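## Task

Place the cardboard box inside the drawer that is standing open, then push that drawer fully closed; whatever the drawer held beforehand must remain in it. Cabinets must stay roughly where they are, the robot must not topple or be left leaning, and the result must hold without the robot propping anything up.

## Robot and tools

Robot: a simulated Hello Robot Stretch 4, about 1.6 m tall. It has one arm only: an omni-wheel base (rim within 0.23 m of the base origin), a lift on a vertical mast, a horizontally telescoping arm, a three-joint wrist and a two-finger gripper. Cameras on the robot: head_camera (420x560), head_left_camera and head_right_camera (fisheye, 420x672) and wrist_camera (616x392). Loose objects may occasionally get nudged by something outside the robot's control.

Frames: the base frame sits on the floor below the base centre, x forward, y left, z up. hand_pose is reported in it (a point between the open fingertips; with all wrist joints at zero its axes line up with the base frame), and the printed value may be somewhat off. The odometry frame is the base frame as it was when the scene began.

Tool execute_actions: argument actions is a list holding exactly one action, or empty to just read state and images. Optional cameras picks which images come back (names above, or all; [] gives none; omitted or null gives all). An action contains base, joints, or both, optionally with pace and contact_limits; alternatively it contains only end_of_arm. Everything in one action starts at once and may finish at different moments.
- base: a single command, each a relative offset from where the base last reported itself: translate_m (metres, -2 to 2, positive forward, no turning), strafe_m (metres, -2 to 2, positive to the left) or rotate_rad (radians, -3.2 to 3.2, positive counter-clockwise seen from above).
- joints: a dictionary of absolute targets by joint name, not offsets. lift_m 0 to 1.2 m; arm_m 0 to 0.55 m extension; wrist_yaw_rad -1.134 to 4.276 (0 points ahead, positive swings left, 3.14 tucked back, beyond 3.4 the arm may obstruct); wrist_pitch_rad -1.117 to 4.259 (0 level, 1.57 pointing down); wrist_roll_rad -1.117 to 4.259 (0 keeps fingers level, positive turns clockwise viewed from behind); gripper_m -0.038 to 0.141, the fingertip gap, negative meaning they squeeze each other. Done tolerances: lift and arm ±0.004, yaw and roll ±0.02, pitch ±0.05, gripper ±0.004. Joint targets out of range are clipped and reported; any other bad value or unknown key rejects the whole call.
- pace: slow, default, fast or max. Base speed 0.1/0.3/0.4/0.6 m/s and turn rate 1/2/3/4 rad/s respectively, reduced when the lift is above 0.2 m (down to 0.3 m/s and 1 rad/s at full height).
- contact_limits: only key arm_m, 0 (gentlest) to 0.75 (strongest), default 0.5; how hard the arm may push before halting.
- end_of_arm: enable_torque, sent alone, re-powers any wrist or gripper motor that shut itself off.
Joints or base left out of an action may still be straining toward an earlier target without the status showing it. If a result reports a stop, later motion calls in that same reply are skipped. To unfold at the start, send lift_m 0.4 with wrist_yaw_rad 0 together.

Tool wait: seconds from 0 to 10; commands nothing and returns the same state and images. Tool zoom_image: camera plus region [x0, y0, x1, y1] in pixels of that camera's latest full image, origin top-left, no bigger than 504 by 504. Tool finished_scene: scene is the number of the current scene; it ends it permanently and tells whether the task succeeded, then gives the next task. Replying without any tool call ends everything.

Result lines: base_status and joint_status tell how each motion ended: done (for the base, wheels turned the commanded amount even if slipping), off_target (stopped short, may still push), contact_stop_at_<key> (hit something; that part then goes slack, a lift may sag, a base may roll), limit_stop_at_<name> (a built-in limit; limit_stop_at_tilt means leaning over 6 degrees, leaving lift, arm and wheels slack until upright; limit_stop_at_own_body means a self-collision block, possibly also slackening lift and arm), time_out, torque_fault (wrist or gripper motor went limp; send enable_torque). on_its_own lists what happened without being commanded; its held at value is the target being held. joint_positions gives current joint values. lidar_m: 12 distances in metres, 30-degree sectors starting straight ahead and going counter-clockwise (4th left, 7th behind, 10th right); - means nothing seen or closer than 0.25 m; it sees from about 0.15 m up and misses glass, thin legs and much behind. wrist_depth_mm: 7x7 grid of median depths, 100 to 2000 mm, row by row from top left. base_odometry counts wheel turns (heading -3.142 to 3.142, left positive); if turned_by_wheels and turned_by_imu differ by over about 0.1 rad, a collision or slip occurred. base_tilt in degrees, forward and right positive, with a fixed bias up to about 1.5. motor_effort is percent of maximum, positive toward higher joint values, peak in brackets; wheel_0 to wheel_2 positive means turning right. pictures names the returned images in order.

Gripping: command a gap smaller than the object; a smaller value squeezes harder and pulls the object inward. Position and done do not prove a grasp; look for a clear gripper_m effort change. Fingertips pressed on a surface can jam; lift them.

Avoid: dropping or slamming objects, hard hits and very strong pushes; wrist rolled with the gripper tipped up (self-collision); driving or turning with over 1 kg held and arm beyond 0.2 m, especially at fast or max; sustained pushing with the gripper high or a high contact limit, which can tip the robot; pressing the gripper into things with base or arm moves, which trips torque faults.

Each tool is called after "Request:" in YAML: its name, and indented under it one key for each argument.

## Session

Request:
execute_actions:
  actions: []

Scene clock: 0.00 s.
base_odometry: x=+0.000 y=+0.000 heading=+0.000 (m, m, rad; odometry frame)
turned_by_wheels: +0.000 (rad since the last result)
turned_by_imu: +0.000 (rad since the last result)
base_tilt: forward=+0.4 right=+0.4 (deg)
lidar_m: 2.26 2.13 2.33 2.09 1.35 1.33 2.07 1.83 1.84 2.13 1.91 1.04
base_status: not commanded
joint_positions: lift_m=+0.178 arm_m=+0.002 wrist_yaw_rad=+3.106 wrist_pitch_rad=+0.010 wrist_roll_rad=+0.011 gripper_m=+0.057
joint_status: not commanded
motor_effort: lift_m=+18 arm_m=-1 wrist_yaw_rad=-1 wrist_pitch_rad=-6 wrist_roll_rad=-1 gripper_m=-4 wheel_0=+0 wheel_1=+0 wheel_2=+0 (%)
hand_pose: x=-0.1124 y=+0.0976 z=+0.3537 quat_wxyz=(+0.018, -0.005, +0.006, +1.000) (m; base frame)
wrist_depth_mm: - 142 - - - 1397 1138 / - 141 - - - 1336 1160 / - 120 163 - - 1336 1138 / - 130 195 - - 1336 1138 / 140 179 - - - 1366 1160 / 1308 1576 1397 1464 206 1281 1138 / 931 1025 842 960 931 842 878
pictures: head_camera, head_left_camera, head_right_camera, wrist_camera
Images, in order (width x height): head_camera 420x560, head_left_camera 420x672, head_right_camera 420x672, wrist_camera 616x392.

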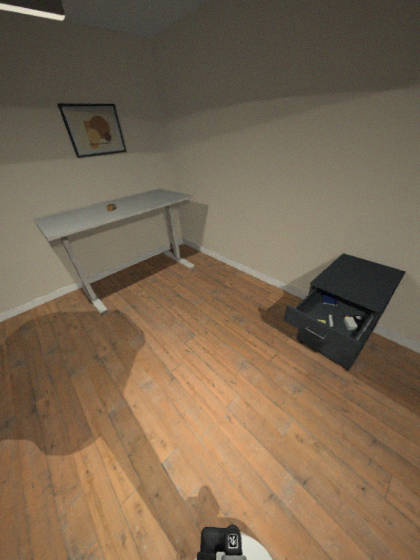

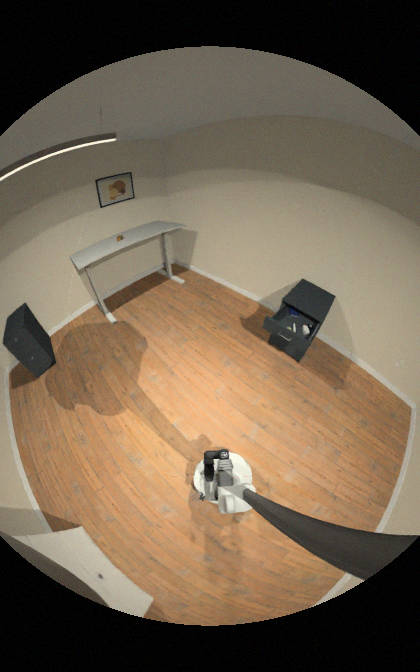

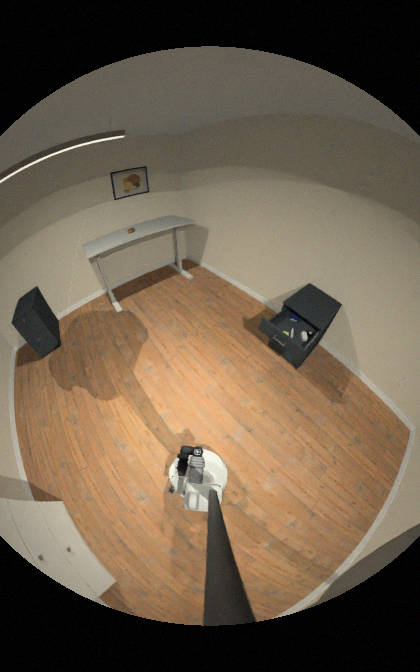

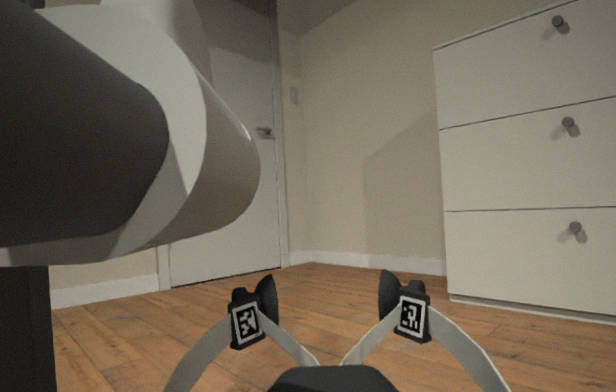

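Request:
zoom_image:
  camera: "head_camera"
  region: [30, 170, 210, 320]

Request:
zoom_image:
  camera: "head_camera"
  region: [270, 240, 420, 380]

Region (30, 170, 210, 320) of head_camera's 420x560 image, scaled by 2.800, with more detail than that image has.

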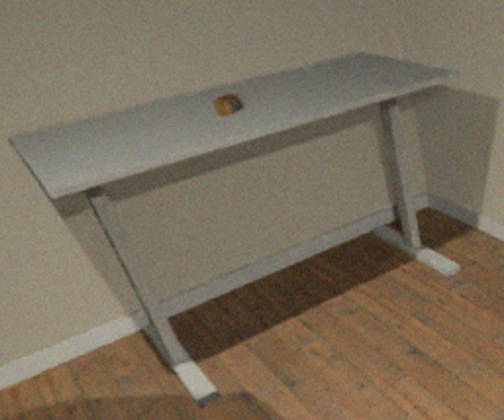

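Region (270, 240, 420, 380) of head_camera's 420x560 image, scaled by 3.360, with more detail than that image has; it fills the top 470 rows of this view, and the rest is white.

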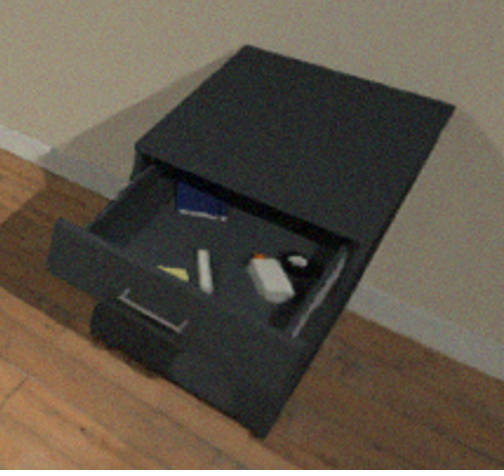

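Request:
execute_actions:
  actions:
    - {"base":{"rotate_rad":0.77},"joints":{"lift_m":0.4,"wrist_yaw_rad":0},"pace":"fast"}
  cameras: []

Request:
execute_actions:
  actions:
    - {"base":{"translate_m":1.2},"joints":{"gripper_m":0.13},"pace":"max"}
  cameras: []

Request:
execute_actions:
  actions:
    - {"base":{"strafe_m":-0.75},"joints":{"lift_m":0.85},"pace":"max"}
  cameras: ["head_camera","wrist_camera"]

Scene clock: 28.10 s.
base_odometry: x=+0.000 y=+0.000 heading=+0.770 (m, m, rad; odometry frame)
turned_by_wheels: +0.770 (rad since the last result)
turned_by_imu: +0.760 (rad since the last result)
base_tilt: forward=+0.4 right=+0.4 (deg)
lidar_m: 2.15 2.32 1.38 1.32 1.42 1.91 1.83 1.90 1.99 1.03 1.06 2.21
base_status: done
joint_positions: lift_m=+0.400 arm_m=+0.002 wrist_yaw_rad=+0.000 wrist_pitch_rad=+0.010 wrist_roll_rad=+0.011 gripper_m=+0.057
joint_status: all done
motor_effort: lift_m=+22(23) arm_m=+0(1) wrist_yaw_rad=+0(8) wrist_pitch_rad=-6(7) wrist_roll_rad=+0(1) gripper_m=-3(6) wheel_0=-2(6) wheel_1=-1(5) wheel_2=+0(9) (%)
hand_pose: x=+0.4613 y=-0.0873 z=+0.5750 quat_wxyz=(+1.000, +0.006, +0.005, +0.000) (m; base frame)
wrist_depth_mm: - - - - - - - / - - - - - - - / - - - - - - - / - - - - - - - / - - - - - - - / - - - - 207 - 1983 / 1618 1537 1281 1464 1397 1281 1336
pictures: none
No camera images: the call's "cameras" was empty. Leave "cameras" out to get every camera's image.

Scene clock: 31.87 s.
base_odometry: x=+0.862 y=+0.835 heading=+0.770 (m, m, rad; odometry frame)
turned_by_wheels: +0.000 (rad since the last result)
turned_by_imu: -0.003 (rad since the last result)
base_tilt: forward=+0.4 right=+0.4 (deg)
lidar_m: 0.95 1.25 1.45 1.82 1.57 1.91 3.05 1.50 1.26 1.94 1.35 0.96
base_status: done
joint_positions: lift_m=+0.400 arm_m=+0.002 wrist_yaw_rad=+0.000 wrist_pitch_rad=+0.010 wrist_roll_rad=+0.011 gripper_m=+0.130
joint_status: all done
motor_effort: lift_m=+20(22) arm_m=-1(0) wrist_yaw_rad=+1(1) wrist_pitch_rad=-7(6) wrist_roll_rad=-1(0) gripper_m=+2(3) wheel_0=-2(7) wheel_1=-1(4) wheel_2=+0(12) (%)
hand_pose: x=+0.4612 y=-0.0874 z=+0.5752 quat_wxyz=(+1.000, +0.006, +0.005, +0.000) (m; base frame)
wrist_depth_mm: 1618 1576 1537 1537 1499 1098 1098 / 1618 1537 1576 1537 931 960 976 / 1618 1576 1537 1537 1537 1464 1464 / 1078 1576 1537 1537 1499 1499 1464 / 1042 1537 1576 1537 1499 1499 1464 / 1042 1397 215 1499 1464 203 1464 / 1025 1336 1499 162 1098 1366 1336
pictures: none
No camera images: the call's "cameras" was empty. Leave "cameras" out to get every camera's image.

Scene clock: 34.67 s.
base_odometry: x=+1.383 y=+0.297 heading=+0.769 (m, m, rad; odometry frame)
turned_by_wheels: +0.000 (rad since the last result)
turned_by_imu: +0.001 (rad since the last result)
base_tilt: forward=+0.4 right=+0.4 (deg)
lidar_m: 0.92 0.96 1.79 2.57 2.24 3.13 1.15 0.76 0.98 1.18 1.24 0.95
base_status: done
joint_positions: lift_m=+0.850 arm_m=+0.002 wrist_yaw_rad=+0.000 wrist_pitch_rad=+0.010 wrist_roll_rad=+0.011 gripper_m=+0.130
joint_status: all done
motor_effort: lift_m=+21(26) arm_m=+0(1) wrist_yaw_rad=+1(1) wrist_pitch_rad=-6(6) wrist_roll_rad=-1(1) gripper_m=-1(0) wheel_0=-1(12) wheel_1=+1(12) wheel_2=+0(1) (%)
hand_pose: x=+0.4612 y=-0.0874 z=+1.0252 quat_wxyz=(+1.000, +0.006, +0.005, +0.000) (m; base frame)
wrist_depth_mm: 1576 1576 1537 1537 1499 1499 1430 / 1576 1576 1499 1537 1464 1464 1464 / 1576 1537 1537 1499 1499 1464 1464 / 1576 1576 1499 1499 1499 1464 1464 / 1576 1255 1138 991 931 842 798 / 1576 1098 216 1464 1499 203 1060 / 1537 1537 1537 162 1499 1464 1060
pictures: head_camera, wrist_camera
Images, in order (width x height): head_camera 420x560, wrist_camera 616x392.

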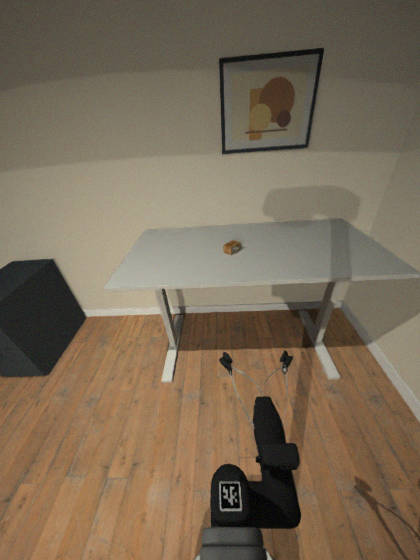

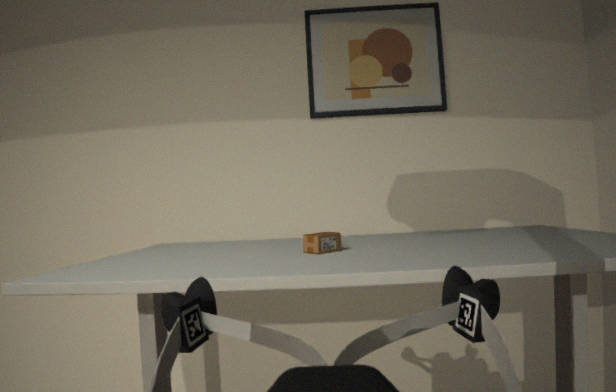

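Request:
execute_actions:
  actions:
    - {"base":{"translate_m":0.63},"joints":{"lift_m":1.2,"wrist_pitch_rad":1.57,"arm_m":0.0},"pace":"fast"}
  cameras: []

Request:
execute_actions:
  actions:
    - {"joints":{"arm_m":0.35},"pace":"fast"}
  cameras: ["head_camera","wrist_camera"]

Scene clock: 54.83 s.
base_odometry: x=+1.836 y=+0.735 heading=+0.770 (m, m, rad; odometry frame)
turned_by_wheels: +0.000 (rad since the last result)
turned_by_imu: -0.001 (rad since the last result)
base_tilt: forward=+0.4 right=+0.4 (deg)
lidar_m: 0.28 0.31 0.41 1.53 2.52 2.97 3.78 1.44 1.25 1.19 0.43 0.31
base_status: done
joint_positions: lift_m=+1.198 arm_m=+0.002 wrist_yaw_rad=+0.000 wrist_pitch_rad=+1.570 wrist_roll_rad=+0.011 gripper_m=+0.130
joint_status: all done
joint sent to its limit — the command would take lift_m past its upper limit and arm_m past its lower limit, so those joints were sent only as far as their limits.
motor_effort: lift_m=+22(23) arm_m=-1(2) wrist_yaw_rad=-1(1) wrist_pitch_rad=+0(3) wrist_roll_rad=-1(1) gripper_m=-1(1) wheel_0=-1(7) wheel_1=+0(5) wheel_2=+2(12) (%)
hand_pose: x=+0.1730 y=-0.0874 z=+1.0881 quat_wxyz=(+0.707, +0.004, +0.707, -0.004) (m; base frame)
wrist_depth_mm: 379 377 373 370 364 362 357 / 379 375 373 368 364 357 357 / 379 373 373 368 377 1281 1281 / 1397 1366 1336 1308 1308 1308 1308 / 1397 1366 1336 1118 1308 1281 1281 / 1366 1336 213 1098 1308 204 1281 / 1366 1366 1336 162 1308 1281 1281
pictures: none
No camera images: the call's "cameras" was empty. Leave "cameras" out to get every camera's image.

Scene clock: 56.63 s.
base_odometry: x=+1.836 y=+0.735 heading=+0.770 (m, m, rad; odometry frame)
turned_by_wheels: +0.000 (rad since the last result)
turned_by_imu: +0.000 (rad since the last result)
base_tilt: forward=+0.4 right=+0.4 (deg)
lidar_m: 0.29 0.30 0.42 1.54 2.54 2.98 3.76 1.43 1.24 1.18 0.41 0.31
base_status: not commanded
joint_positions: lift_m=+1.198 arm_m=+0.349 wrist_yaw_rad=+0.000 wrist_pitch_rad=+1.570 wrist_roll_rad=+0.011 gripper_m=+0.130
joint_status: all done
motor_effort: lift_m=+22(22) arm_m=+5(6) wrist_yaw_rad=+0(2) wrist_pitch_rad=+1(0) wrist_roll_rad=-1(1) gripper_m=+1(1) wheel_0=-1(1) wheel_1=+1(1) wheel_2=+1(2) (%)
hand_pose: x=+0.5203 y=-0.0874 z=+1.0881 quat_wxyz=(+0.707, +0.004, +0.707, -0.004) (m; base frame)
wrist_depth_mm: 382 375 370 368 362 357 355 / 379 373 370 366 362 357 355 / 377 373 366 314 359 355 353 / 377 370 366 314 357 353 351 / 373 370 366 359 357 353 349 / 370 370 214 359 357 204 347 / 370 366 359 162 355 351 347
pictures: head_camera, wrist_camera
Images, in order (width x height): head_camera 420x560, wrist_camera 616x392.

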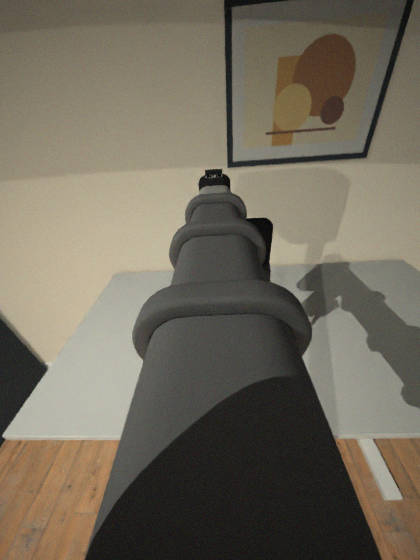

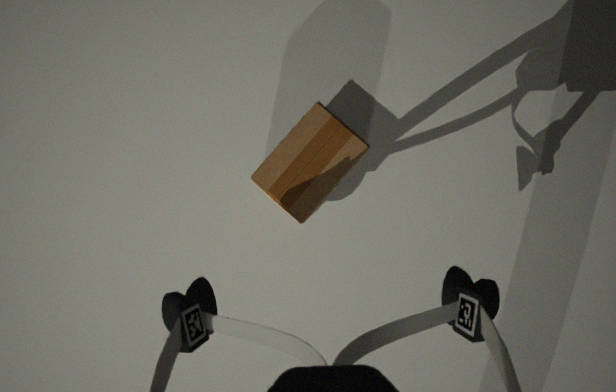

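Request:
execute_actions:
  actions:
    - {"base":{"strafe_m":0.017},"joints":{"arm_m":0.438,"wrist_roll_rad":0.79,"lift_m":1.13,"gripper_m":0.11}}
  cameras: ["wrist_camera"]

Scene clock: 75.87 s.
base_odometry: x=+1.824 y=+0.747 heading=+0.770 (m, m, rad; odometry frame)
turned_by_wheels: +0.000 (rad since the last result)
turned_by_imu: +0.000 (rad since the last result)
base_tilt: forward=+0.4 right=+0.4 (deg)
lidar_m: 0.28 0.30 0.42 1.57 2.52 2.98 1.70 1.43 1.26 1.20 0.42 0.29
base_status: done
joint_positions: lift_m=+1.130 arm_m=+0.437 wrist_yaw_rad=+0.000 wrist_pitch_rad=+1.570 wrist_roll_rad=+0.790 gripper_m=+0.110
joint_status: all done
motor_effort: lift_m=+13(20) arm_m=+5(6) wrist_yaw_rad=+1(2) wrist_pitch_rad=+1(0) wrist_roll_rad=+0(4) gripper_m=+1(0) wheel_0=-1(8) wheel_1=+1(8) wheel_2=+0(1) (%)
hand_pose: x=+0.6082 y=-0.0874 z=+1.0201 quat_wxyz=(+0.653, +0.272, +0.652, -0.272) (m; base frame)
wrist_depth_mm: 309 304 300 297 294 290 287 / 307 303 298 296 293 290 286 / 306 303 298 296 291 289 286 / 303 301 298 293 290 287 285 / 303 300 296 243 287 286 282 / 301 298 214 241 240 283 283 / 301 298 293 160 286 283 281
pictures: wrist_camera
Images, in order (width x height): wrist_camera 616x392.

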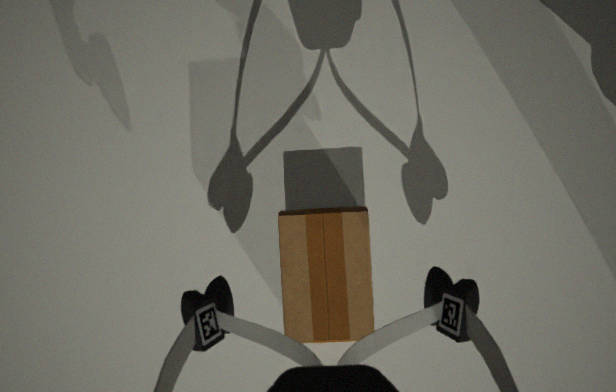

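Request:
execute_actions:
  actions:
    - {"joints":{"lift_m":1.088,"gripper_m":0.085},"pace":"slow"}
  cameras: ["wrist_camera"]

Request:
execute_actions:
  actions:
    - {"joints":{"gripper_m":0.02}}
  cameras: ["wrist_camera"]

Request:
execute_actions:
  actions:
    - {"joints":{"lift_m":1.16}}
  cameras: ["wrist_camera"]

Scene clock: 85.37 s.
base_odometry: x=+1.824 y=+0.747 heading=+0.770 (m, m, rad; odometry frame)
turned_by_wheels: +0.000 (rad since the last result)
turned_by_imu: +0.000 (rad since the last result)
base_tilt: forward=+0.4 right=+0.4 (deg)
lidar_m: 0.28 0.30 0.42 1.55 2.52 2.97 1.38 1.42 1.24 1.21 0.40 0.30
base_status: not commanded
joint_positions: lift_m=+1.088 arm_m=+0.437 wrist_yaw_rad=+0.000 wrist_pitch_rad=+1.570 wrist_roll_rad=+0.790 gripper_m=+0.085
joint_status: all done
motor_effort: lift_m=+13(15) arm_m=+5(5) wrist_yaw_rad=-3(1) wrist_pitch_rad=+1(1) wrist_roll_rad=+0(1) gripper_m=-3(1) wheel_0=-1(1) wheel_1=+1(1) wheel_2=+0(0) (%)
hand_pose: x=+0.6083 y=-0.0874 z=+0.9781 quat_wxyz=(+0.653, +0.272, +0.652, -0.272) (m; base frame)
wrist_depth_mm: 263 260 257 255 252 248 246 / 264 259 256 253 251 248 245 / 262 258 256 252 250 247 245 / 260 257 254 252 248 246 244 / 260 256 253 200 247 245 243 / 259 256 215 200 198 243 242 / 257 255 251 198 244 242 241
pictures: wrist_camera
Images, in order (width x height): wrist_camera 616x392.

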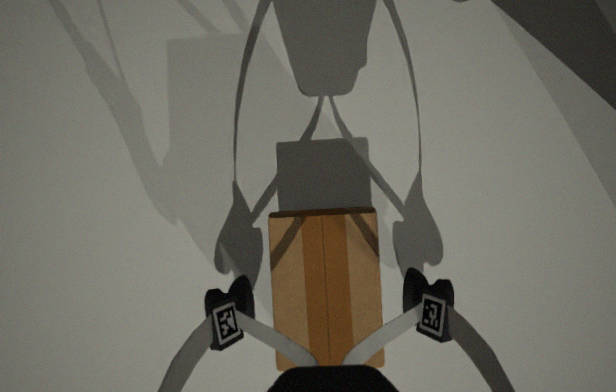

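Scene clock: 86.83 s.
base_odometry: x=+1.824 y=+0.747 heading=+0.770 (m, m, rad; odometry frame)
turned_by_wheels: +0.000 (rad since the last result)
turned_by_imu: +0.000 (rad since the last result)
base_tilt: forward=+0.4 right=+0.4 (deg)
lidar_m: 0.28 0.31 0.41 1.54 2.53 2.96 1.38 1.41 1.27 1.19 0.43 0.29
base_status: not commanded
joint_positions: lift_m=+1.088 arm_m=+0.437 wrist_yaw_rad=+0.000 wrist_pitch_rad=+1.570 wrist_roll_rad=+0.790 gripper_m=+0.021
joint_status: all done
motor_effort: lift_m=+14(14) arm_m=+5(5) wrist_yaw_rad=+0(2) wrist_pitch_rad=+1(1) wrist_roll_rad=+1(1) gripper_m=-20(21) wheel_0=-1(1) wheel_1=+1(1) wheel_2=+0(0) (%)
hand_pose: x=+0.6082 y=-0.0874 z=+0.9781 quat_wxyz=(+0.653, +0.272, +0.652, -0.272) (m; base frame)
wrist_depth_mm: 263 260 258 254 251 248 246 / 262 259 255 254 250 247 246 / 262 259 255 252 249 247 244 / 259 257 254 250 248 245 243 / 260 256 253 188 247 245 242 / 259 255 252 187 186 243 241 / 257 255 251 187 244 242 241
pictures: wrist_camera
Images, in order (width x height): wrist_camera 616x392.

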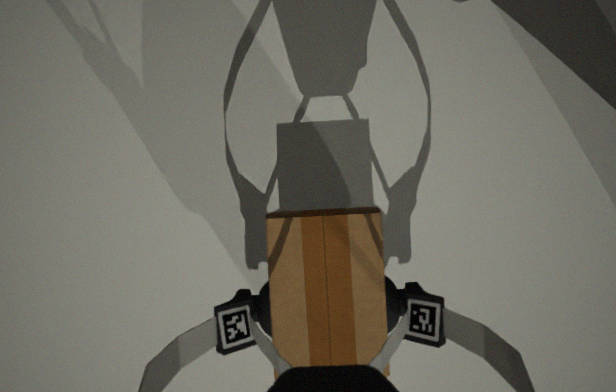

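Scene clock: 88.10 s.
base_odometry: x=+1.824 y=+0.747 heading=+0.770 (m, m, rad; odometry frame)
turned_by_wheels: +0.000 (rad since the last result)
turned_by_imu: +0.000 (rad since the last result)
base_tilt: forward=+0.4 right=+0.3 (deg)
lidar_m: 0.27 0.30 0.42 1.53 2.53 2.95 3.76 1.44 1.25 1.21 0.43 0.29
base_status: not commanded
joint_positions: lift_m=+1.160 arm_m=+0.437 wrist_yaw_rad=+0.000 wrist_pitch_rad=+1.570 wrist_roll_rad=+0.790 gripper_m=+0.021
joint_status: all done
motor_effort: lift_m=+23(25) arm_m=+5(5) wrist_yaw_rad=+4(1) wrist_pitch_rad=+1(1) wrist_roll_rad=+0(0) gripper_m=-22(20) wheel_0=-1(1) wheel_1=+1(1) wheel_2=+0(0) (%)
hand_pose: x=+0.6082 y=-0.0874 z=+1.0493 quat_wxyz=(+0.653, +0.272, +0.652, -0.272) (m; base frame)
wrist_depth_mm: 340 334 329 325 324 319 315 / 338 334 329 325 322 319 315 / 336 332 327 324 320 317 314 / 334 330 327 324 319 315 314 / 334 330 327 188 317 315 310 / 332 329 325 187 186 312 310 / 330 327 322 186 315 310 309
pictures: wrist_camera
Images, in order (width x height): wrist_camera 616x392.

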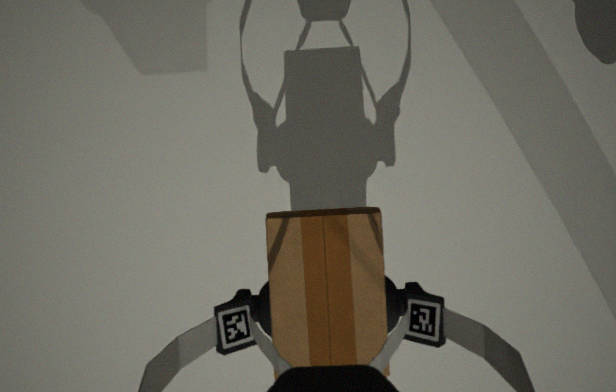

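Request:
execute_actions:
  actions:
    - {"base":{"strafe_m":0.2},"joints":{"arm_m":0.01,"wrist_roll_rad":0},"pace":"fast"}
  cameras: []

Request:
execute_actions:
  actions:
    - {"base":{"translate_m":-1.48},"joints":{"lift_m":0.85},"pace":"fast"}
  cameras: []

Request:
execute_actions:
  actions:
    - {"base":{"rotate_rad":-1.57},"pace":"fast"}
  cameras: ["head_camera","wrist_camera","head_left_camera"]

Scene clock: 108.47 s.
base_odometry: x=+1.685 y=+0.891 heading=+0.770 (m, m, rad; odometry frame)
turned_by_wheels: +0.000 (rad since the last result)
turned_by_imu: +0.000 (rad since the last result)
base_tilt: forward=+0.4 right=+0.4 (deg)
lidar_m: 0.28 0.31 0.43 1.46 2.36 2.68 3.76 1.44 1.45 1.13 0.43 0.31
base_status: done
joint_positions: lift_m=+1.160 arm_m=+0.011 wrist_yaw_rad=+0.000 wrist_pitch_rad=+1.570 wrist_roll_rad=+0.000 gripper_m=+0.021
joint_status: all done
motor_effort: lift_m=+22(23) arm_m=-5(4) wrist_yaw_rad=-1(2) wrist_pitch_rad=-2(2) wrist_roll_rad=-1(5) gripper_m=-21(22) wheel_0=+1(8) wheel_1=-1(9) wheel_2=+0(0) (%)
hand_pose: x=+0.1819 y=-0.0874 z=+1.0494 quat_wxyz=(+0.707, +0.000, +0.707, +0.000) (m; base frame)
wrist_depth_mm: 340 338 332 329 325 322 317 / 340 334 332 327 324 320 317 / 340 336 332 327 332 1255 1255 / 1336 1308 1308 1281 1281 1281 1255 / 1336 1308 1308 188 1281 1255 1229 / 1308 1308 1060 187 186 1255 1255 / 1308 1308 1281 186 1255 1255 1229
pictures: none
No camera images: the call's "cameras" was empty. Leave "cameras" out to get every camera's image.

Scene clock: 114.70 s.
base_odometry: x=+0.622 y=-0.139 heading=+0.769 (m, m, rad; odometry frame)
turned_by_wheels: +0.000 (rad since the last result)
turned_by_imu: +0.003 (rad since the last result)
base_tilt: forward=+0.4 right=+0.4 (deg)
lidar_m: 1.77 2.27 2.44 1.87 1.97 2.26 2.18 1.97 0.53 0.47 0.55 1.85
base_status: done
joint_positions: lift_m=+0.850 arm_m=+0.011 wrist_yaw_rad=+0.000 wrist_pitch_rad=+1.570 wrist_roll_rad=+0.000 gripper_m=+0.021
joint_status: all done
motor_effort: lift_m=+15(21) arm_m=-5(5) wrist_yaw_rad=+1(2) wrist_pitch_rad=+0(0) wrist_roll_rad=-2(1) gripper_m=-22(18) wheel_0=-1(5) wheel_1=-2(5) wheel_2=-2(9) (%)
hand_pose: x=+0.1819 y=-0.0874 z=+0.7400 quat_wxyz=(+0.707, +0.000, +0.707, +0.000) (m; base frame)
wrist_depth_mm: 1025 1008 1008 991 976 960 960 / 1025 1008 991 991 976 960 946 / 1025 991 991 976 976 960 946 / 1008 991 991 976 960 960 931 / 1008 991 991 188 960 946 931 / 1008 991 759 187 186 946 931 / 1008 991 759 187 946 946 931
pictures: none
No camera images: the call's "cameras" was empty. Leave "cameras" out to get every camera's image.

Scene clock: 116.73 s.
base_odometry: x=+0.622 y=-0.139 heading=-0.801 (m, m, rad; odometry frame)
turned_by_wheels: -1.570 (rad since the last result)
turned_by_imu: -1.549 (rad since the last result)
base_tilt: forward=+0.4 right=+0.3 (deg)
lidar_m: 0.48 0.54 1.84 1.77 2.27 2.46 1.86 1.97 2.26 2.15 1.95 0.52
base_status: done
joint_positions: lift_m=+0.850 arm_m=+0.011 wrist_yaw_rad=+0.000 wrist_pitch_rad=+1.570 wrist_roll_rad=+0.000 gripper_m=+0.021
joint_status: not commanded
motor_effort: lift_m=+14(14) arm_m=-5(5) wrist_yaw_rad=-1(1) wrist_pitch_rad=+0(0) wrist_roll_rad=-1(1) gripper_m=-22(23) wheel_0=+1(5) wheel_1=+0(1) wheel_2=-1(6) (%)
hand_pose: x=+0.1820 y=-0.0874 z=+0.7400 quat_wxyz=(+0.707, +0.000, +0.707, +0.000) (m; base frame)
wrist_depth_mm: 1025 1025 1008 991 976 960 960 / 1008 1008 991 991 976 946 946 / 1025 1008 991 991 960 960 946 / 1025 991 991 976 960 960 931 / 1008 991 991 188 960 946 946 / 1008 991 759 187 186 946 931 / 1008 991 750 187 946 946 931
pictures: head_camera, head_left_camera, wrist_camera
Images, in order (width x height): head_camera 420x560, head_left_camera 420x672, wrist_camera 616x392.

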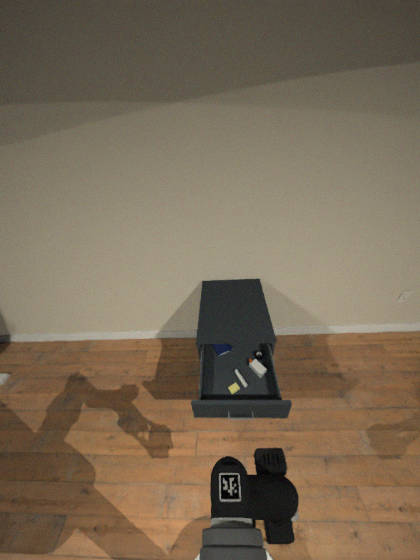

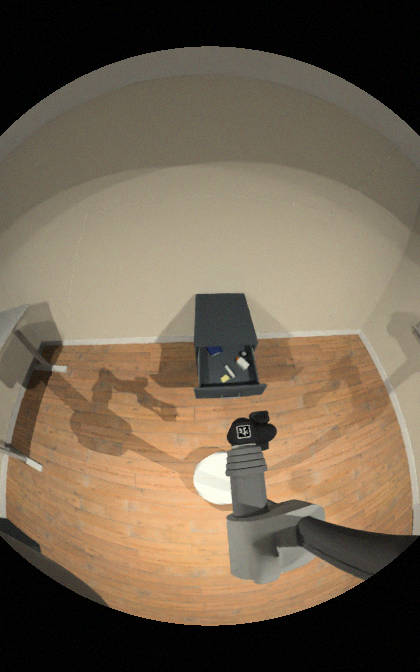

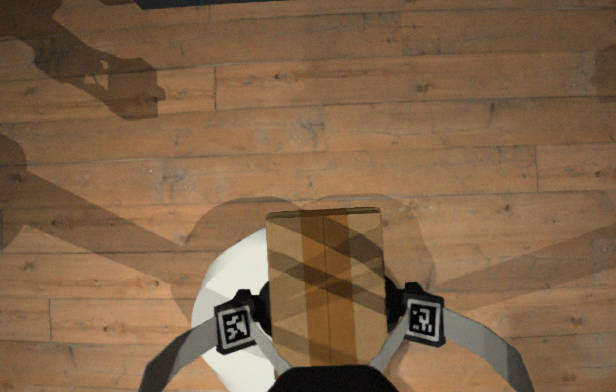

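Request:
execute_actions:
  actions:
    - {"base":{"strafe_m":0.1},"joints":{"arm_m":0.33,"lift_m":0.93}}
  cameras: ["wrist_camera"]

Scene clock: 124.80 s.
base_odometry: x=+0.694 y=-0.069 heading=-0.801 (m, m, rad; odometry frame)
turned_by_wheels: +0.000 (rad since the last result)
turned_by_imu: +0.000 (rad since the last result)
base_tilt: forward=+0.4 right=+0.3 (deg)
lidar_m: 0.48 1.45 1.73 1.66 2.17 2.45 1.85 1.95 2.37 2.25 1.93 0.49
base_status: done
joint_positions: lift_m=+0.930 arm_m=+0.329 wrist_yaw_rad=+0.000 wrist_pitch_rad=+1.570 wrist_roll_rad=+0.000 gripper_m=+0.021
joint_status: all done
motor_effort: lift_m=+23(25) arm_m=+5(6) wrist_yaw_rad=+0(0) wrist_pitch_rad=+0(1) wrist_roll_rad=+0(2) gripper_m=-22(21) wheel_0=-1(8) wheel_1=+0(9) wheel_2=-1(1) (%)
hand_pose: x=+0.5002 y=-0.0874 z=+0.8193 quat_wxyz=(+0.707, +0.000, +0.707, +0.000) (m; base frame)
wrist_depth_mm: 1098 1098 1078 530 525 512 1025 / 1098 1078 1078 530 525 492 1025 / 1098 1078 1078 525 517 517 1025 / 1078 1078 1060 525 517 512 1008 / 1078 1060 1060 189 410 1025 1008 / 1078 1078 1060 188 186 1008 1025 / 1078 1060 904 187 1025 1025 1008
pictures: wrist_camera
Images, in order (width x height): wrist_camera 616x392.

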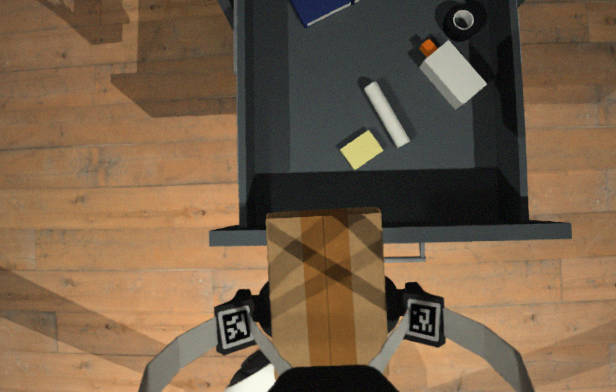

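Request:
execute_actions:
  actions:
    - {"base":{"strafe_m":0.04},"joints":{"arm_m":0.535,"wrist_roll_rad":1.57,"lift_m":0.82}}
  cameras: ["wrist_camera","head_left_camera"]

Scene clock: 140.87 s.
base_odometry: x=+0.722 y=-0.041 heading=-0.801 (m, m, rad; odometry frame)
turned_by_wheels: +0.000 (rad since the last result)
turned_by_imu: +0.000 (rad since the last result)
base_tilt: forward=+0.5 right=+0.4 (deg)
lidar_m: 0.49 1.45 1.70 1.63 2.13 2.45 1.89 1.93 2.41 2.29 1.96 0.50
base_status: done
joint_positions: lift_m=+0.820 arm_m=+0.534 wrist_yaw_rad=+0.000 wrist_pitch_rad=+1.570 wrist_roll_rad=+1.570 gripper_m=+0.021
joint_status: all done
motor_effort: lift_m=+14(22) arm_m=+4(5) wrist_yaw_rad=-1(2) wrist_pitch_rad=+1(0) wrist_roll_rad=+1(4) gripper_m=-22(23) wheel_0=+1(8) wheel_1=+0(8) wheel_2=-1(2) (%)
hand_pose: x=+0.7053 y=-0.0874 z=+0.7101 quat_wxyz=(+0.501, +0.500, +0.500, -0.499) (m; base frame)
wrist_depth_mm: 301 297 415 415 413 379 917 / 300 298 418 415 410 384 917 / 300 296 418 413 407 392 904 / 298 294 415 413 407 394 750 / 298 294 415 188 404 394 699 / 296 293 291 187 186 345 732 / 296 293 946 186 917 327 904
pictures: head_left_camera, wrist_camera
Images, in order (width x height): head_left_camera 420x672, wrist_camera 616x392.

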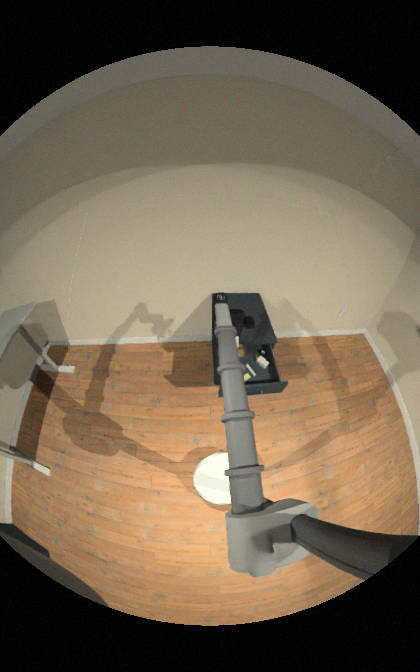

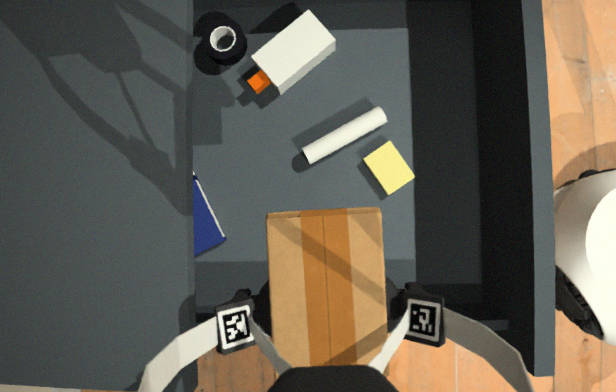

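Request:
execute_actions:
  actions:
    - {"base":{"strafe_m":-0.012},"joints":{"arm_m":0.515,"lift_m":0.72}}
  cameras: ["wrist_camera"]

Scene clock: 154.47 s.
base_odometry: x=+0.714 y=-0.050 heading=-0.801 (m, m, rad; odometry frame)
turned_by_wheels: +0.000 (rad since the last result)
turned_by_imu: +0.000 (rad since the last result)
base_tilt: forward=+0.5 right=+0.4 (deg)
lidar_m: 0.51 1.46 1.68 1.65 2.14 2.46 1.85 1.94 2.39 2.28 1.97 0.50
base_status: done
joint_positions: lift_m=+0.720 arm_m=+0.516 wrist_yaw_rad=+0.000 wrist_pitch_rad=+1.570 wrist_roll_rad=+1.570 gripper_m=+0.021
joint_status: all done
motor_effort: lift_m=+14(15) arm_m=-5(6) wrist_yaw_rad=-1(1) wrist_pitch_rad=+1(0) wrist_roll_rad=+0(1) gripper_m=-21(25) wheel_0=+1(7) wheel_1=+0(7) wheel_2=-1(1) (%)
hand_pose: x=+0.6870 y=-0.0874 z=+0.6101 quat_wxyz=(+0.500, +0.500, +0.500, -0.500) (m; base frame)
wrist_depth_mm: 196 320 291 314 310 307 239 / 196 320 317 314 310 307 243 / 195 320 317 310 307 306 246 / 195 309 315 312 307 304 248 / 193 307 314 189 306 304 249 / 193 317 312 187 186 301 248 / 192 287 268 186 246 257 247
pictures: wrist_camera
Images, in order (width x height): wrist_camera 616x392.

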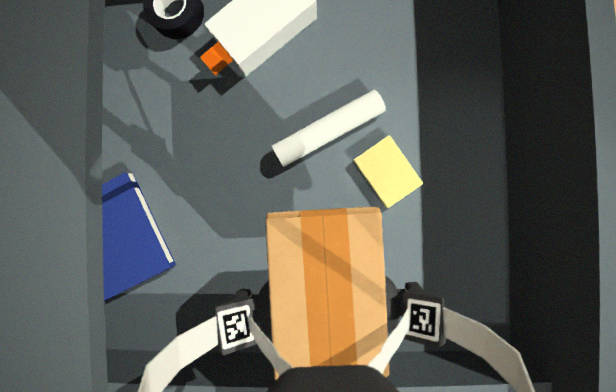

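Request:
execute_actions:
  actions:
    - {"joints":{"lift_m":0.661},"pace":"slow"}
  cameras: []

Request:
execute_actions:
  actions:
    - {"joints":{"gripper_m":0.08},"pace":"slow"}
  cameras: ["wrist_camera"]

Request:
execute_actions:
  actions:
    - {"joints":{"lift_m":0.8},"pace":"fast"}
  cameras: ["wrist_camera"]

Scene clock: 169.43 s.
base_odometry: x=+0.714 y=-0.050 heading=-0.801 (m, m, rad; odometry frame)
turned_by_wheels: +0.000 (rad since the last result)
turned_by_imu: +0.000 (rad since the last result)
base_tilt: forward=+0.4 right=+0.4 (deg)
lidar_m: 0.51 1.45 1.70 1.63 2.16 2.44 1.87 1.94 2.40 2.28 1.95 0.49
base_status: not commanded
joint_positions: lift_m=+0.661 arm_m=+0.516 wrist_yaw_rad=+0.000 wrist_pitch_rad=+1.570 wrist_roll_rad=+1.570 gripper_m=+0.021
joint_status: all done
motor_effort: lift_m=+14(16) arm_m=-5(5) wrist_yaw_rad=+0(1) wrist_pitch_rad=+2(1) wrist_roll_rad=+0(1) gripper_m=-20(21) wheel_0=+1(1) wheel_1=+0(0) wheel_2=-1(1) (%)
hand_pose: x=+0.6870 y=-0.0874 z=+0.5511 quat_wxyz=(+0.500, +0.500, +0.500, -0.500) (m; base frame)
wrist_depth_mm: 264 260 249 255 252 249 240 / 264 259 257 255 251 248 243 / 263 259 256 252 249 248 246 / 249 258 255 252 248 247 244 / 248 256 255 188 247 247 243 / 248 256 253 187 186 245 243 / 259 256 252 187 246 243 242
pictures: none
No camera images: the call's "cameras" was empty. Leave "cameras" out to get every camera's image.

Scene clock: 171.83 s.
base_odometry: x=+0.714 y=-0.050 heading=-0.801 (m, m, rad; odometry frame)
turned_by_wheels: +0.000 (rad since the last result)
turned_by_imu: +0.000 (rad since the last result)
base_tilt: forward=+0.4 right=+0.3 (deg)
lidar_m: 0.51 1.44 1.71 1.64 2.16 2.46 1.86 1.96 2.40 2.29 1.95 0.49
base_status: not commanded
joint_positions: lift_m=+0.661 arm_m=+0.516 wrist_yaw_rad=+0.000 wrist_pitch_rad=+1.570 wrist_roll_rad=+1.570 gripper_m=+0.080
joint_status: all done
motor_effort: lift_m=+14(14) arm_m=-5(5) wrist_yaw_rad=+2(3) wrist_pitch_rad=+1(1) wrist_roll_rad=+0(0) gripper_m=-3(21) wheel_0=+1(1) wheel_1=+0(0) wheel_2=-1(1) (%)
hand_pose: x=+0.6870 y=-0.0874 z=+0.5511 quat_wxyz=(+0.500, +0.500, +0.500, -0.500) (m; base frame)
wrist_depth_mm: 265 260 248 254 252 249 239 / 264 260 257 254 250 248 243 / 263 259 256 253 249 247 246 / 249 258 255 253 248 247 245 / 248 256 255 202 248 247 244 / 248 257 253 202 200 245 243 / 259 256 252 200 247 243 242
pictures: wrist_camera
Images, in order (width x height): wrist_camera 616x392.

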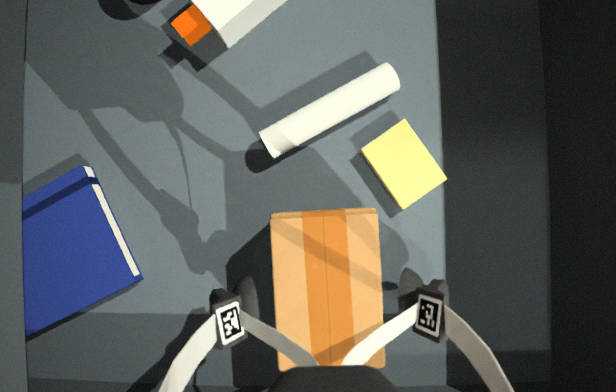

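Scene clock: 173.17 s.
base_odometry: x=+0.714 y=-0.050 heading=-0.801 (m, m, rad; odometry frame)
turned_by_wheels: +0.000 (rad since the last result)
turned_by_imu: +0.000 (rad since the last result)
base_tilt: forward=+0.4 right=+0.4 (deg)
lidar_m: 0.49 1.45 1.71 1.63 2.16 2.44 1.87 1.95 2.40 2.28 1.96 0.50
base_status: not commanded
joint_positions: lift_m=+0.800 arm_m=+0.516 wrist_yaw_rad=+0.000 wrist_pitch_rad=+1.570 wrist_roll_rad=+1.570 gripper_m=+0.080
joint_status: all done
motor_effort: lift_m=+22(25) arm_m=-5(5) wrist_yaw_rad=+1(1) wrist_pitch_rad=+2(1) wrist_roll_rad=+0(0) gripper_m=-1(3) wheel_0=+1(1) wheel_1=+0(0) wheel_2=-1(1) (%)
hand_pose: x=+0.6870 y=-0.0874 z=+0.6894 quat_wxyz=(+0.500, +0.500, +0.500, -0.500) (m; base frame)
wrist_depth_mm: 279 278 399 394 392 340 904 / 279 277 397 397 389 343 904 / 278 276 399 392 387 349 891 / 278 276 397 392 387 353 741 / 277 274 394 340 387 355 683 / 276 273 370 389 338 304 707 / 274 272 338 327 327 303 878
pictures: wrist_camera
Images, in order (width x height): wrist_camera 616x392.

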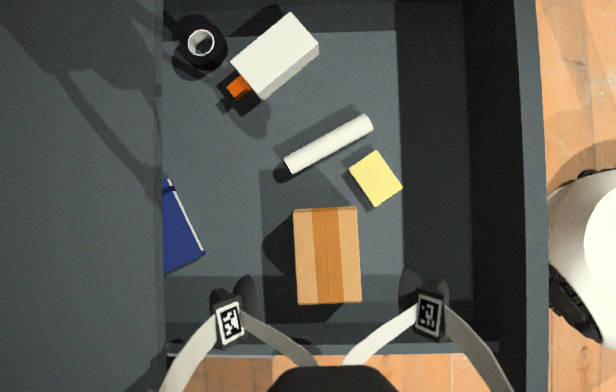

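Request:
execute_actions:
  actions:
    - {"base":{"translate_m":-0.04},"joints":{"arm_m":0.005,"wrist_roll_rad":0,"gripper_m":0.0},"pace":"fast"}
  cameras: []

Request:
execute_actions:
  actions:
    - {"joints":{"lift_m":0.42,"wrist_pitch_rad":0},"pace":"fast"}
  cameras: ["wrist_camera"]

Request:
execute_actions:
  actions:
    - {"joints":{"arm_m":0.33},"pace":"slow","contact_limits":{"arm_m":0.3}}
  cameras: ["wrist_camera","head_camera"]

Scene clock: 187.93 s.
base_odometry: x=+0.686 y=-0.021 heading=-0.801 (m, m, rad; odometry frame)
turned_by_wheels: +0.000 (rad since the last result)
turned_by_imu: +0.000 (rad since the last result)
base_tilt: forward=+0.4 right=+0.4 (deg)
lidar_m: 0.53 1.50 1.72 1.64 2.14 2.40 1.82 1.91 2.40 2.27 2.02 0.54
base_status: done
joint_positions: lift_m=+0.800 arm_m=+0.006 wrist_yaw_rad=+0.000 wrist_pitch_rad=+1.570 wrist_roll_rad=+0.000 gripper_m=+0.000
joint_status: all done
motor_effort: lift_m=+22(22) arm_m=-5(5) wrist_yaw_rad=+0(1) wrist_pitch_rad=+0(1) wrist_roll_rad=-1(5) gripper_m=-7(7) wheel_0=+0(6) wheel_1=-1(8) wheel_2=-1(10) (%)
hand_pose: x=+0.1769 y=-0.0874 z=+0.6894 quat_wxyz=(+0.707, +0.000, +0.707, +0.000) (m; base frame)
wrist_depth_mm: 976 960 946 946 917 931 904 / 960 946 946 917 917 917 904 / 960 946 931 931 917 904 891 / 960 960 931 917 904 904 891 / 960 931 931 699 904 891 891 / 946 946 707 202 211 891 891 / 946 931 699 427 691 891 878
pictures: none
No camera images: the call's "cameras" was empty. Leave "cameras" out to get every camera's image.

Scene clock: 189.97 s.
base_odometry: x=+0.686 y=-0.021 heading=-0.801 (m, m, rad; odometry frame)
turned_by_wheels: +0.000 (rad since the last result)
turned_by_imu: +0.000 (rad since the last result)
base_tilt: forward=+0.4 right=+0.4 (deg)
lidar_m: 0.54 1.50 1.71 1.63 2.12 2.40 1.83 1.90 2.40 2.28 2.02 0.54
base_status: not commanded
joint_positions: lift_m=+0.420 arm_m=+0.006 wrist_yaw_rad=+0.000 wrist_pitch_rad=+0.002 wrist_roll_rad=+0.000 gripper_m=+0.000
joint_status: all done
motor_effort: lift_m=+14(21) arm_m=-5(5) wrist_yaw_rad=+2(2) wrist_pitch_rad=-6(10) wrist_roll_rad=-1(1) gripper_m=-5(7) wheel_0=+0(0) wheel_1=-1(1) wheel_2=-1(1) (%)
hand_pose: x=+0.4652 y=-0.0874 z=+0.5979 quat_wxyz=(+1.000, +0.000, +0.001, +0.000) (m; base frame)
wrist_depth_mm: 1281 1281 1229 1229 1205 1182 1182 / 1281 1255 1255 1229 1229 1182 1182 / 1255 1255 1229 1229 1229 1182 1182 / 1281 1255 1229 1205 1205 1182 1160 / 1255 1255 1229 317 312 306 303 / 1255 1255 320 202 212 304 301 / 1255 1255 315 248 309 303 301
pictures: wrist_camera
Images, in order (width x height): wrist_camera 616x392.

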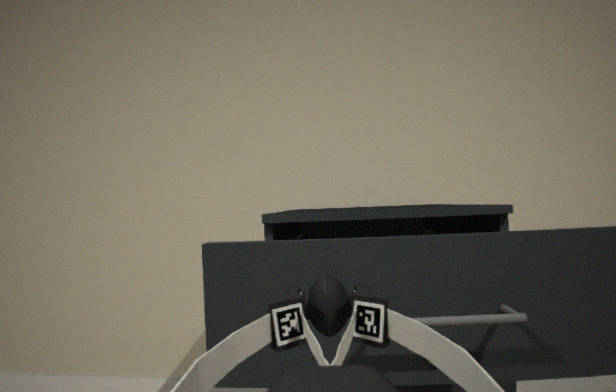

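Scene clock: 194.50 s.
base_odometry: x=+0.686 y=-0.021 heading=-0.801 (m, m, rad; odometry frame)
turned_by_wheels: +0.000 (rad since the last result)
turned_by_imu: +0.000 (rad since the last result)
base_tilt: forward=+0.5 right=+0.4 (deg)
lidar_m: 0.79 1.50 1.69 1.64 2.12 2.41 1.82 1.91 2.39 2.28 2.01 0.80
base_status: not commanded
joint_positions: lift_m=+0.420 arm_m=+0.329 wrist_yaw_rad=-0.004 wrist_pitch_rad=+0.001 wrist_roll_rad=+0.000 gripper_m=+0.000
joint_status: all done
motor_effort: lift_m=+14(14) arm_m=+6(7) wrist_yaw_rad=+10(11) wrist_pitch_rad=-4(7) wrist_roll_rad=-1(2) gripper_m=-5(5) wheel_0=+0(0) wheel_1=-1(1) wheel_2=-2(3) (%)
contact_limits: arm_m 0.3
hand_pose: x=+0.7879 y=-0.0885 z=+0.5982 quat_wxyz=(+1.000, +0.000, +0.001, -0.002) (m; base frame)
wrist_depth_mm: 931 917 904 891 891 878 866 / 931 917 904 891 878 878 866 / 931 917 904 891 891 866 866 / 917 904 891 878 878 854 854 / 904 904 249 235 233 229 227 / 904 904 236 202 190 227 225 / 904 904 235 231 229 210 224
pictures: head_camera, wrist_camera
Images, in order (width x height): head_camera 420x560, wrist_camera 616x392.

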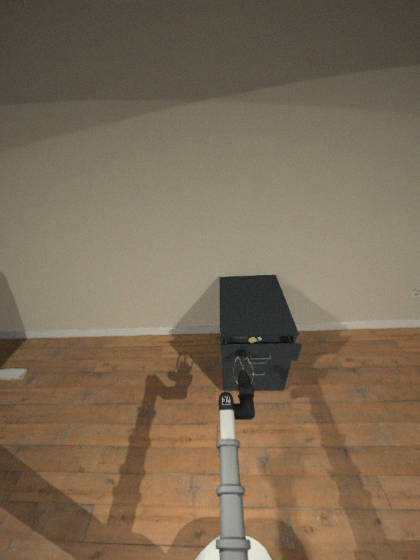

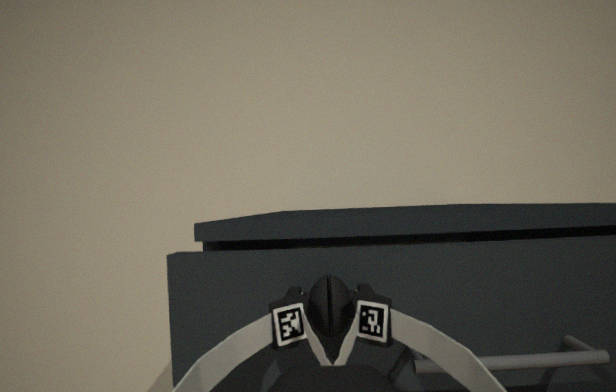

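Request:
execute_actions:
  actions:
    - {"joints":{"arm_m":0.385},"pace":"slow","contact_limits":{"arm_m":0.1}}
  cameras: ["wrist_camera","head_camera"]

Scene clock: 204.30 s.
base_odometry: x=+0.686 y=-0.021 heading=-0.801 (m, m, rad; odometry frame)
turned_by_wheels: +0.000 (rad since the last result)
turned_by_imu: +0.000 (rad since the last result)
base_tilt: forward=+0.4 right=+0.4 (deg)
lidar_m: 0.81 1.49 1.71 1.64 2.13 2.41 1.82 1.89 2.40 2.30 2.00 0.86
base_status: not commanded
joint_positions: lift_m=+0.420 arm_m=+0.384 wrist_yaw_rad=+0.000 wrist_pitch_rad=+0.002 wrist_roll_rad=+0.000 gripper_m=+0.000
joint_status: all done
motor_effort: lift_m=+14(14) arm_m=+5(8) wrist_yaw_rad=+2(13) wrist_pitch_rad=-5(5) wrist_roll_rad=-1(1) gripper_m=-5(4) wheel_0=+0(0) wheel_1=-1(1) wheel_2=-2(2) (%)
contact_limits: arm_m 0.1
hand_pose: x=+0.8434 y=-0.0875 z=+0.5980 quat_wxyz=(+1.000, +0.000, +0.001, +0.000) (m; base frame)
wrist_depth_mm: 878 866 854 842 831 820 809 / 878 866 854 831 820 820 798 / 866 854 842 842 831 809 798 / 866 854 831 820 820 798 798 / 866 854 241 238 235 232 229 / 854 854 241 202 212 231 229 / 854 842 238 210 232 201 227
pictures: head_camera, wrist_camera
Images, in order (width x height): head_camera 420x560, wrist_camera 616x392.

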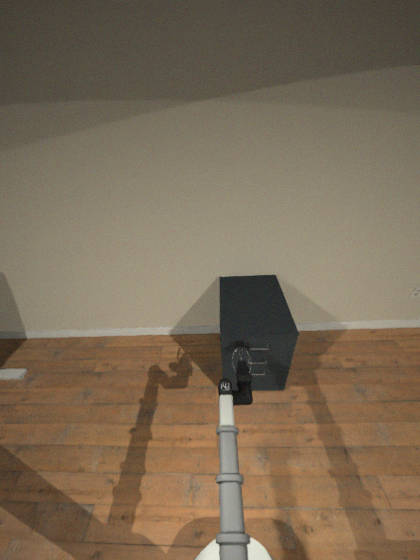

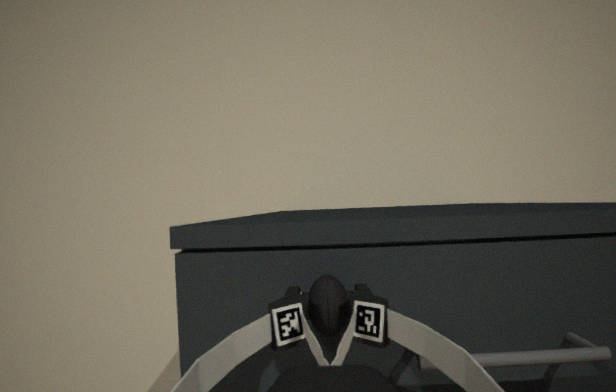

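It pulled itself shut.

Request:
execute_actions:
  actions:
    - {"joints":{"arm_m":0.34},"pace":"fast"}
  cameras: []

Request:
finished_scene:
  scene: 1

Scene clock: 210.67 s.
base_odometry: x=+0.686 y=-0.021 heading=-0.801 (m, m, rad; odometry frame)
turned_by_wheels: +0.000 (rad since the last result)
turned_by_imu: +0.000 (rad since the last result)
base_tilt: forward=+0.4 right=+0.4 (deg)
lidar_m: 0.84 1.50 1.72 1.63 2.13 2.40 1.82 1.92 2.42 2.27 2.03 0.84
base_status: not commanded
joint_positions: lift_m=+0.420 arm_m=+0.341 wrist_yaw_rad=+0.000 wrist_pitch_rad=+0.002 wrist_roll_rad=+0.000 gripper_m=+0.000
joint_status: all done
motor_effort: lift_m=+14(14) arm_m=-4(5) wrist_yaw_rad=+0(1) wrist_pitch_rad=-5(6) wrist_roll_rad=-1(1) gripper_m=-7(7) wheel_0=+0(0) wheel_1=-1(1) wheel_2=-2(2) (%)
hand_pose: x=+0.8003 y=-0.0875 z=+0.5979 quat_wxyz=(+1.000, +0.000, +0.001, +0.000) (m; base frame)
wrist_depth_mm: 917 904 904 878 866 854 854 / 917 904 891 878 866 854 842 / 917 904 891 866 866 866 854 / 904 891 878 878 854 842 842 / 904 904 286 281 279 273 271 / 904 891 286 202 212 271 268 / 904 891 282 231 274 271 270
pictures: none
No camera images: the call's "cameras" was empty. Leave "cameras" out to get every camera's image.

The scene is finished: the task was done.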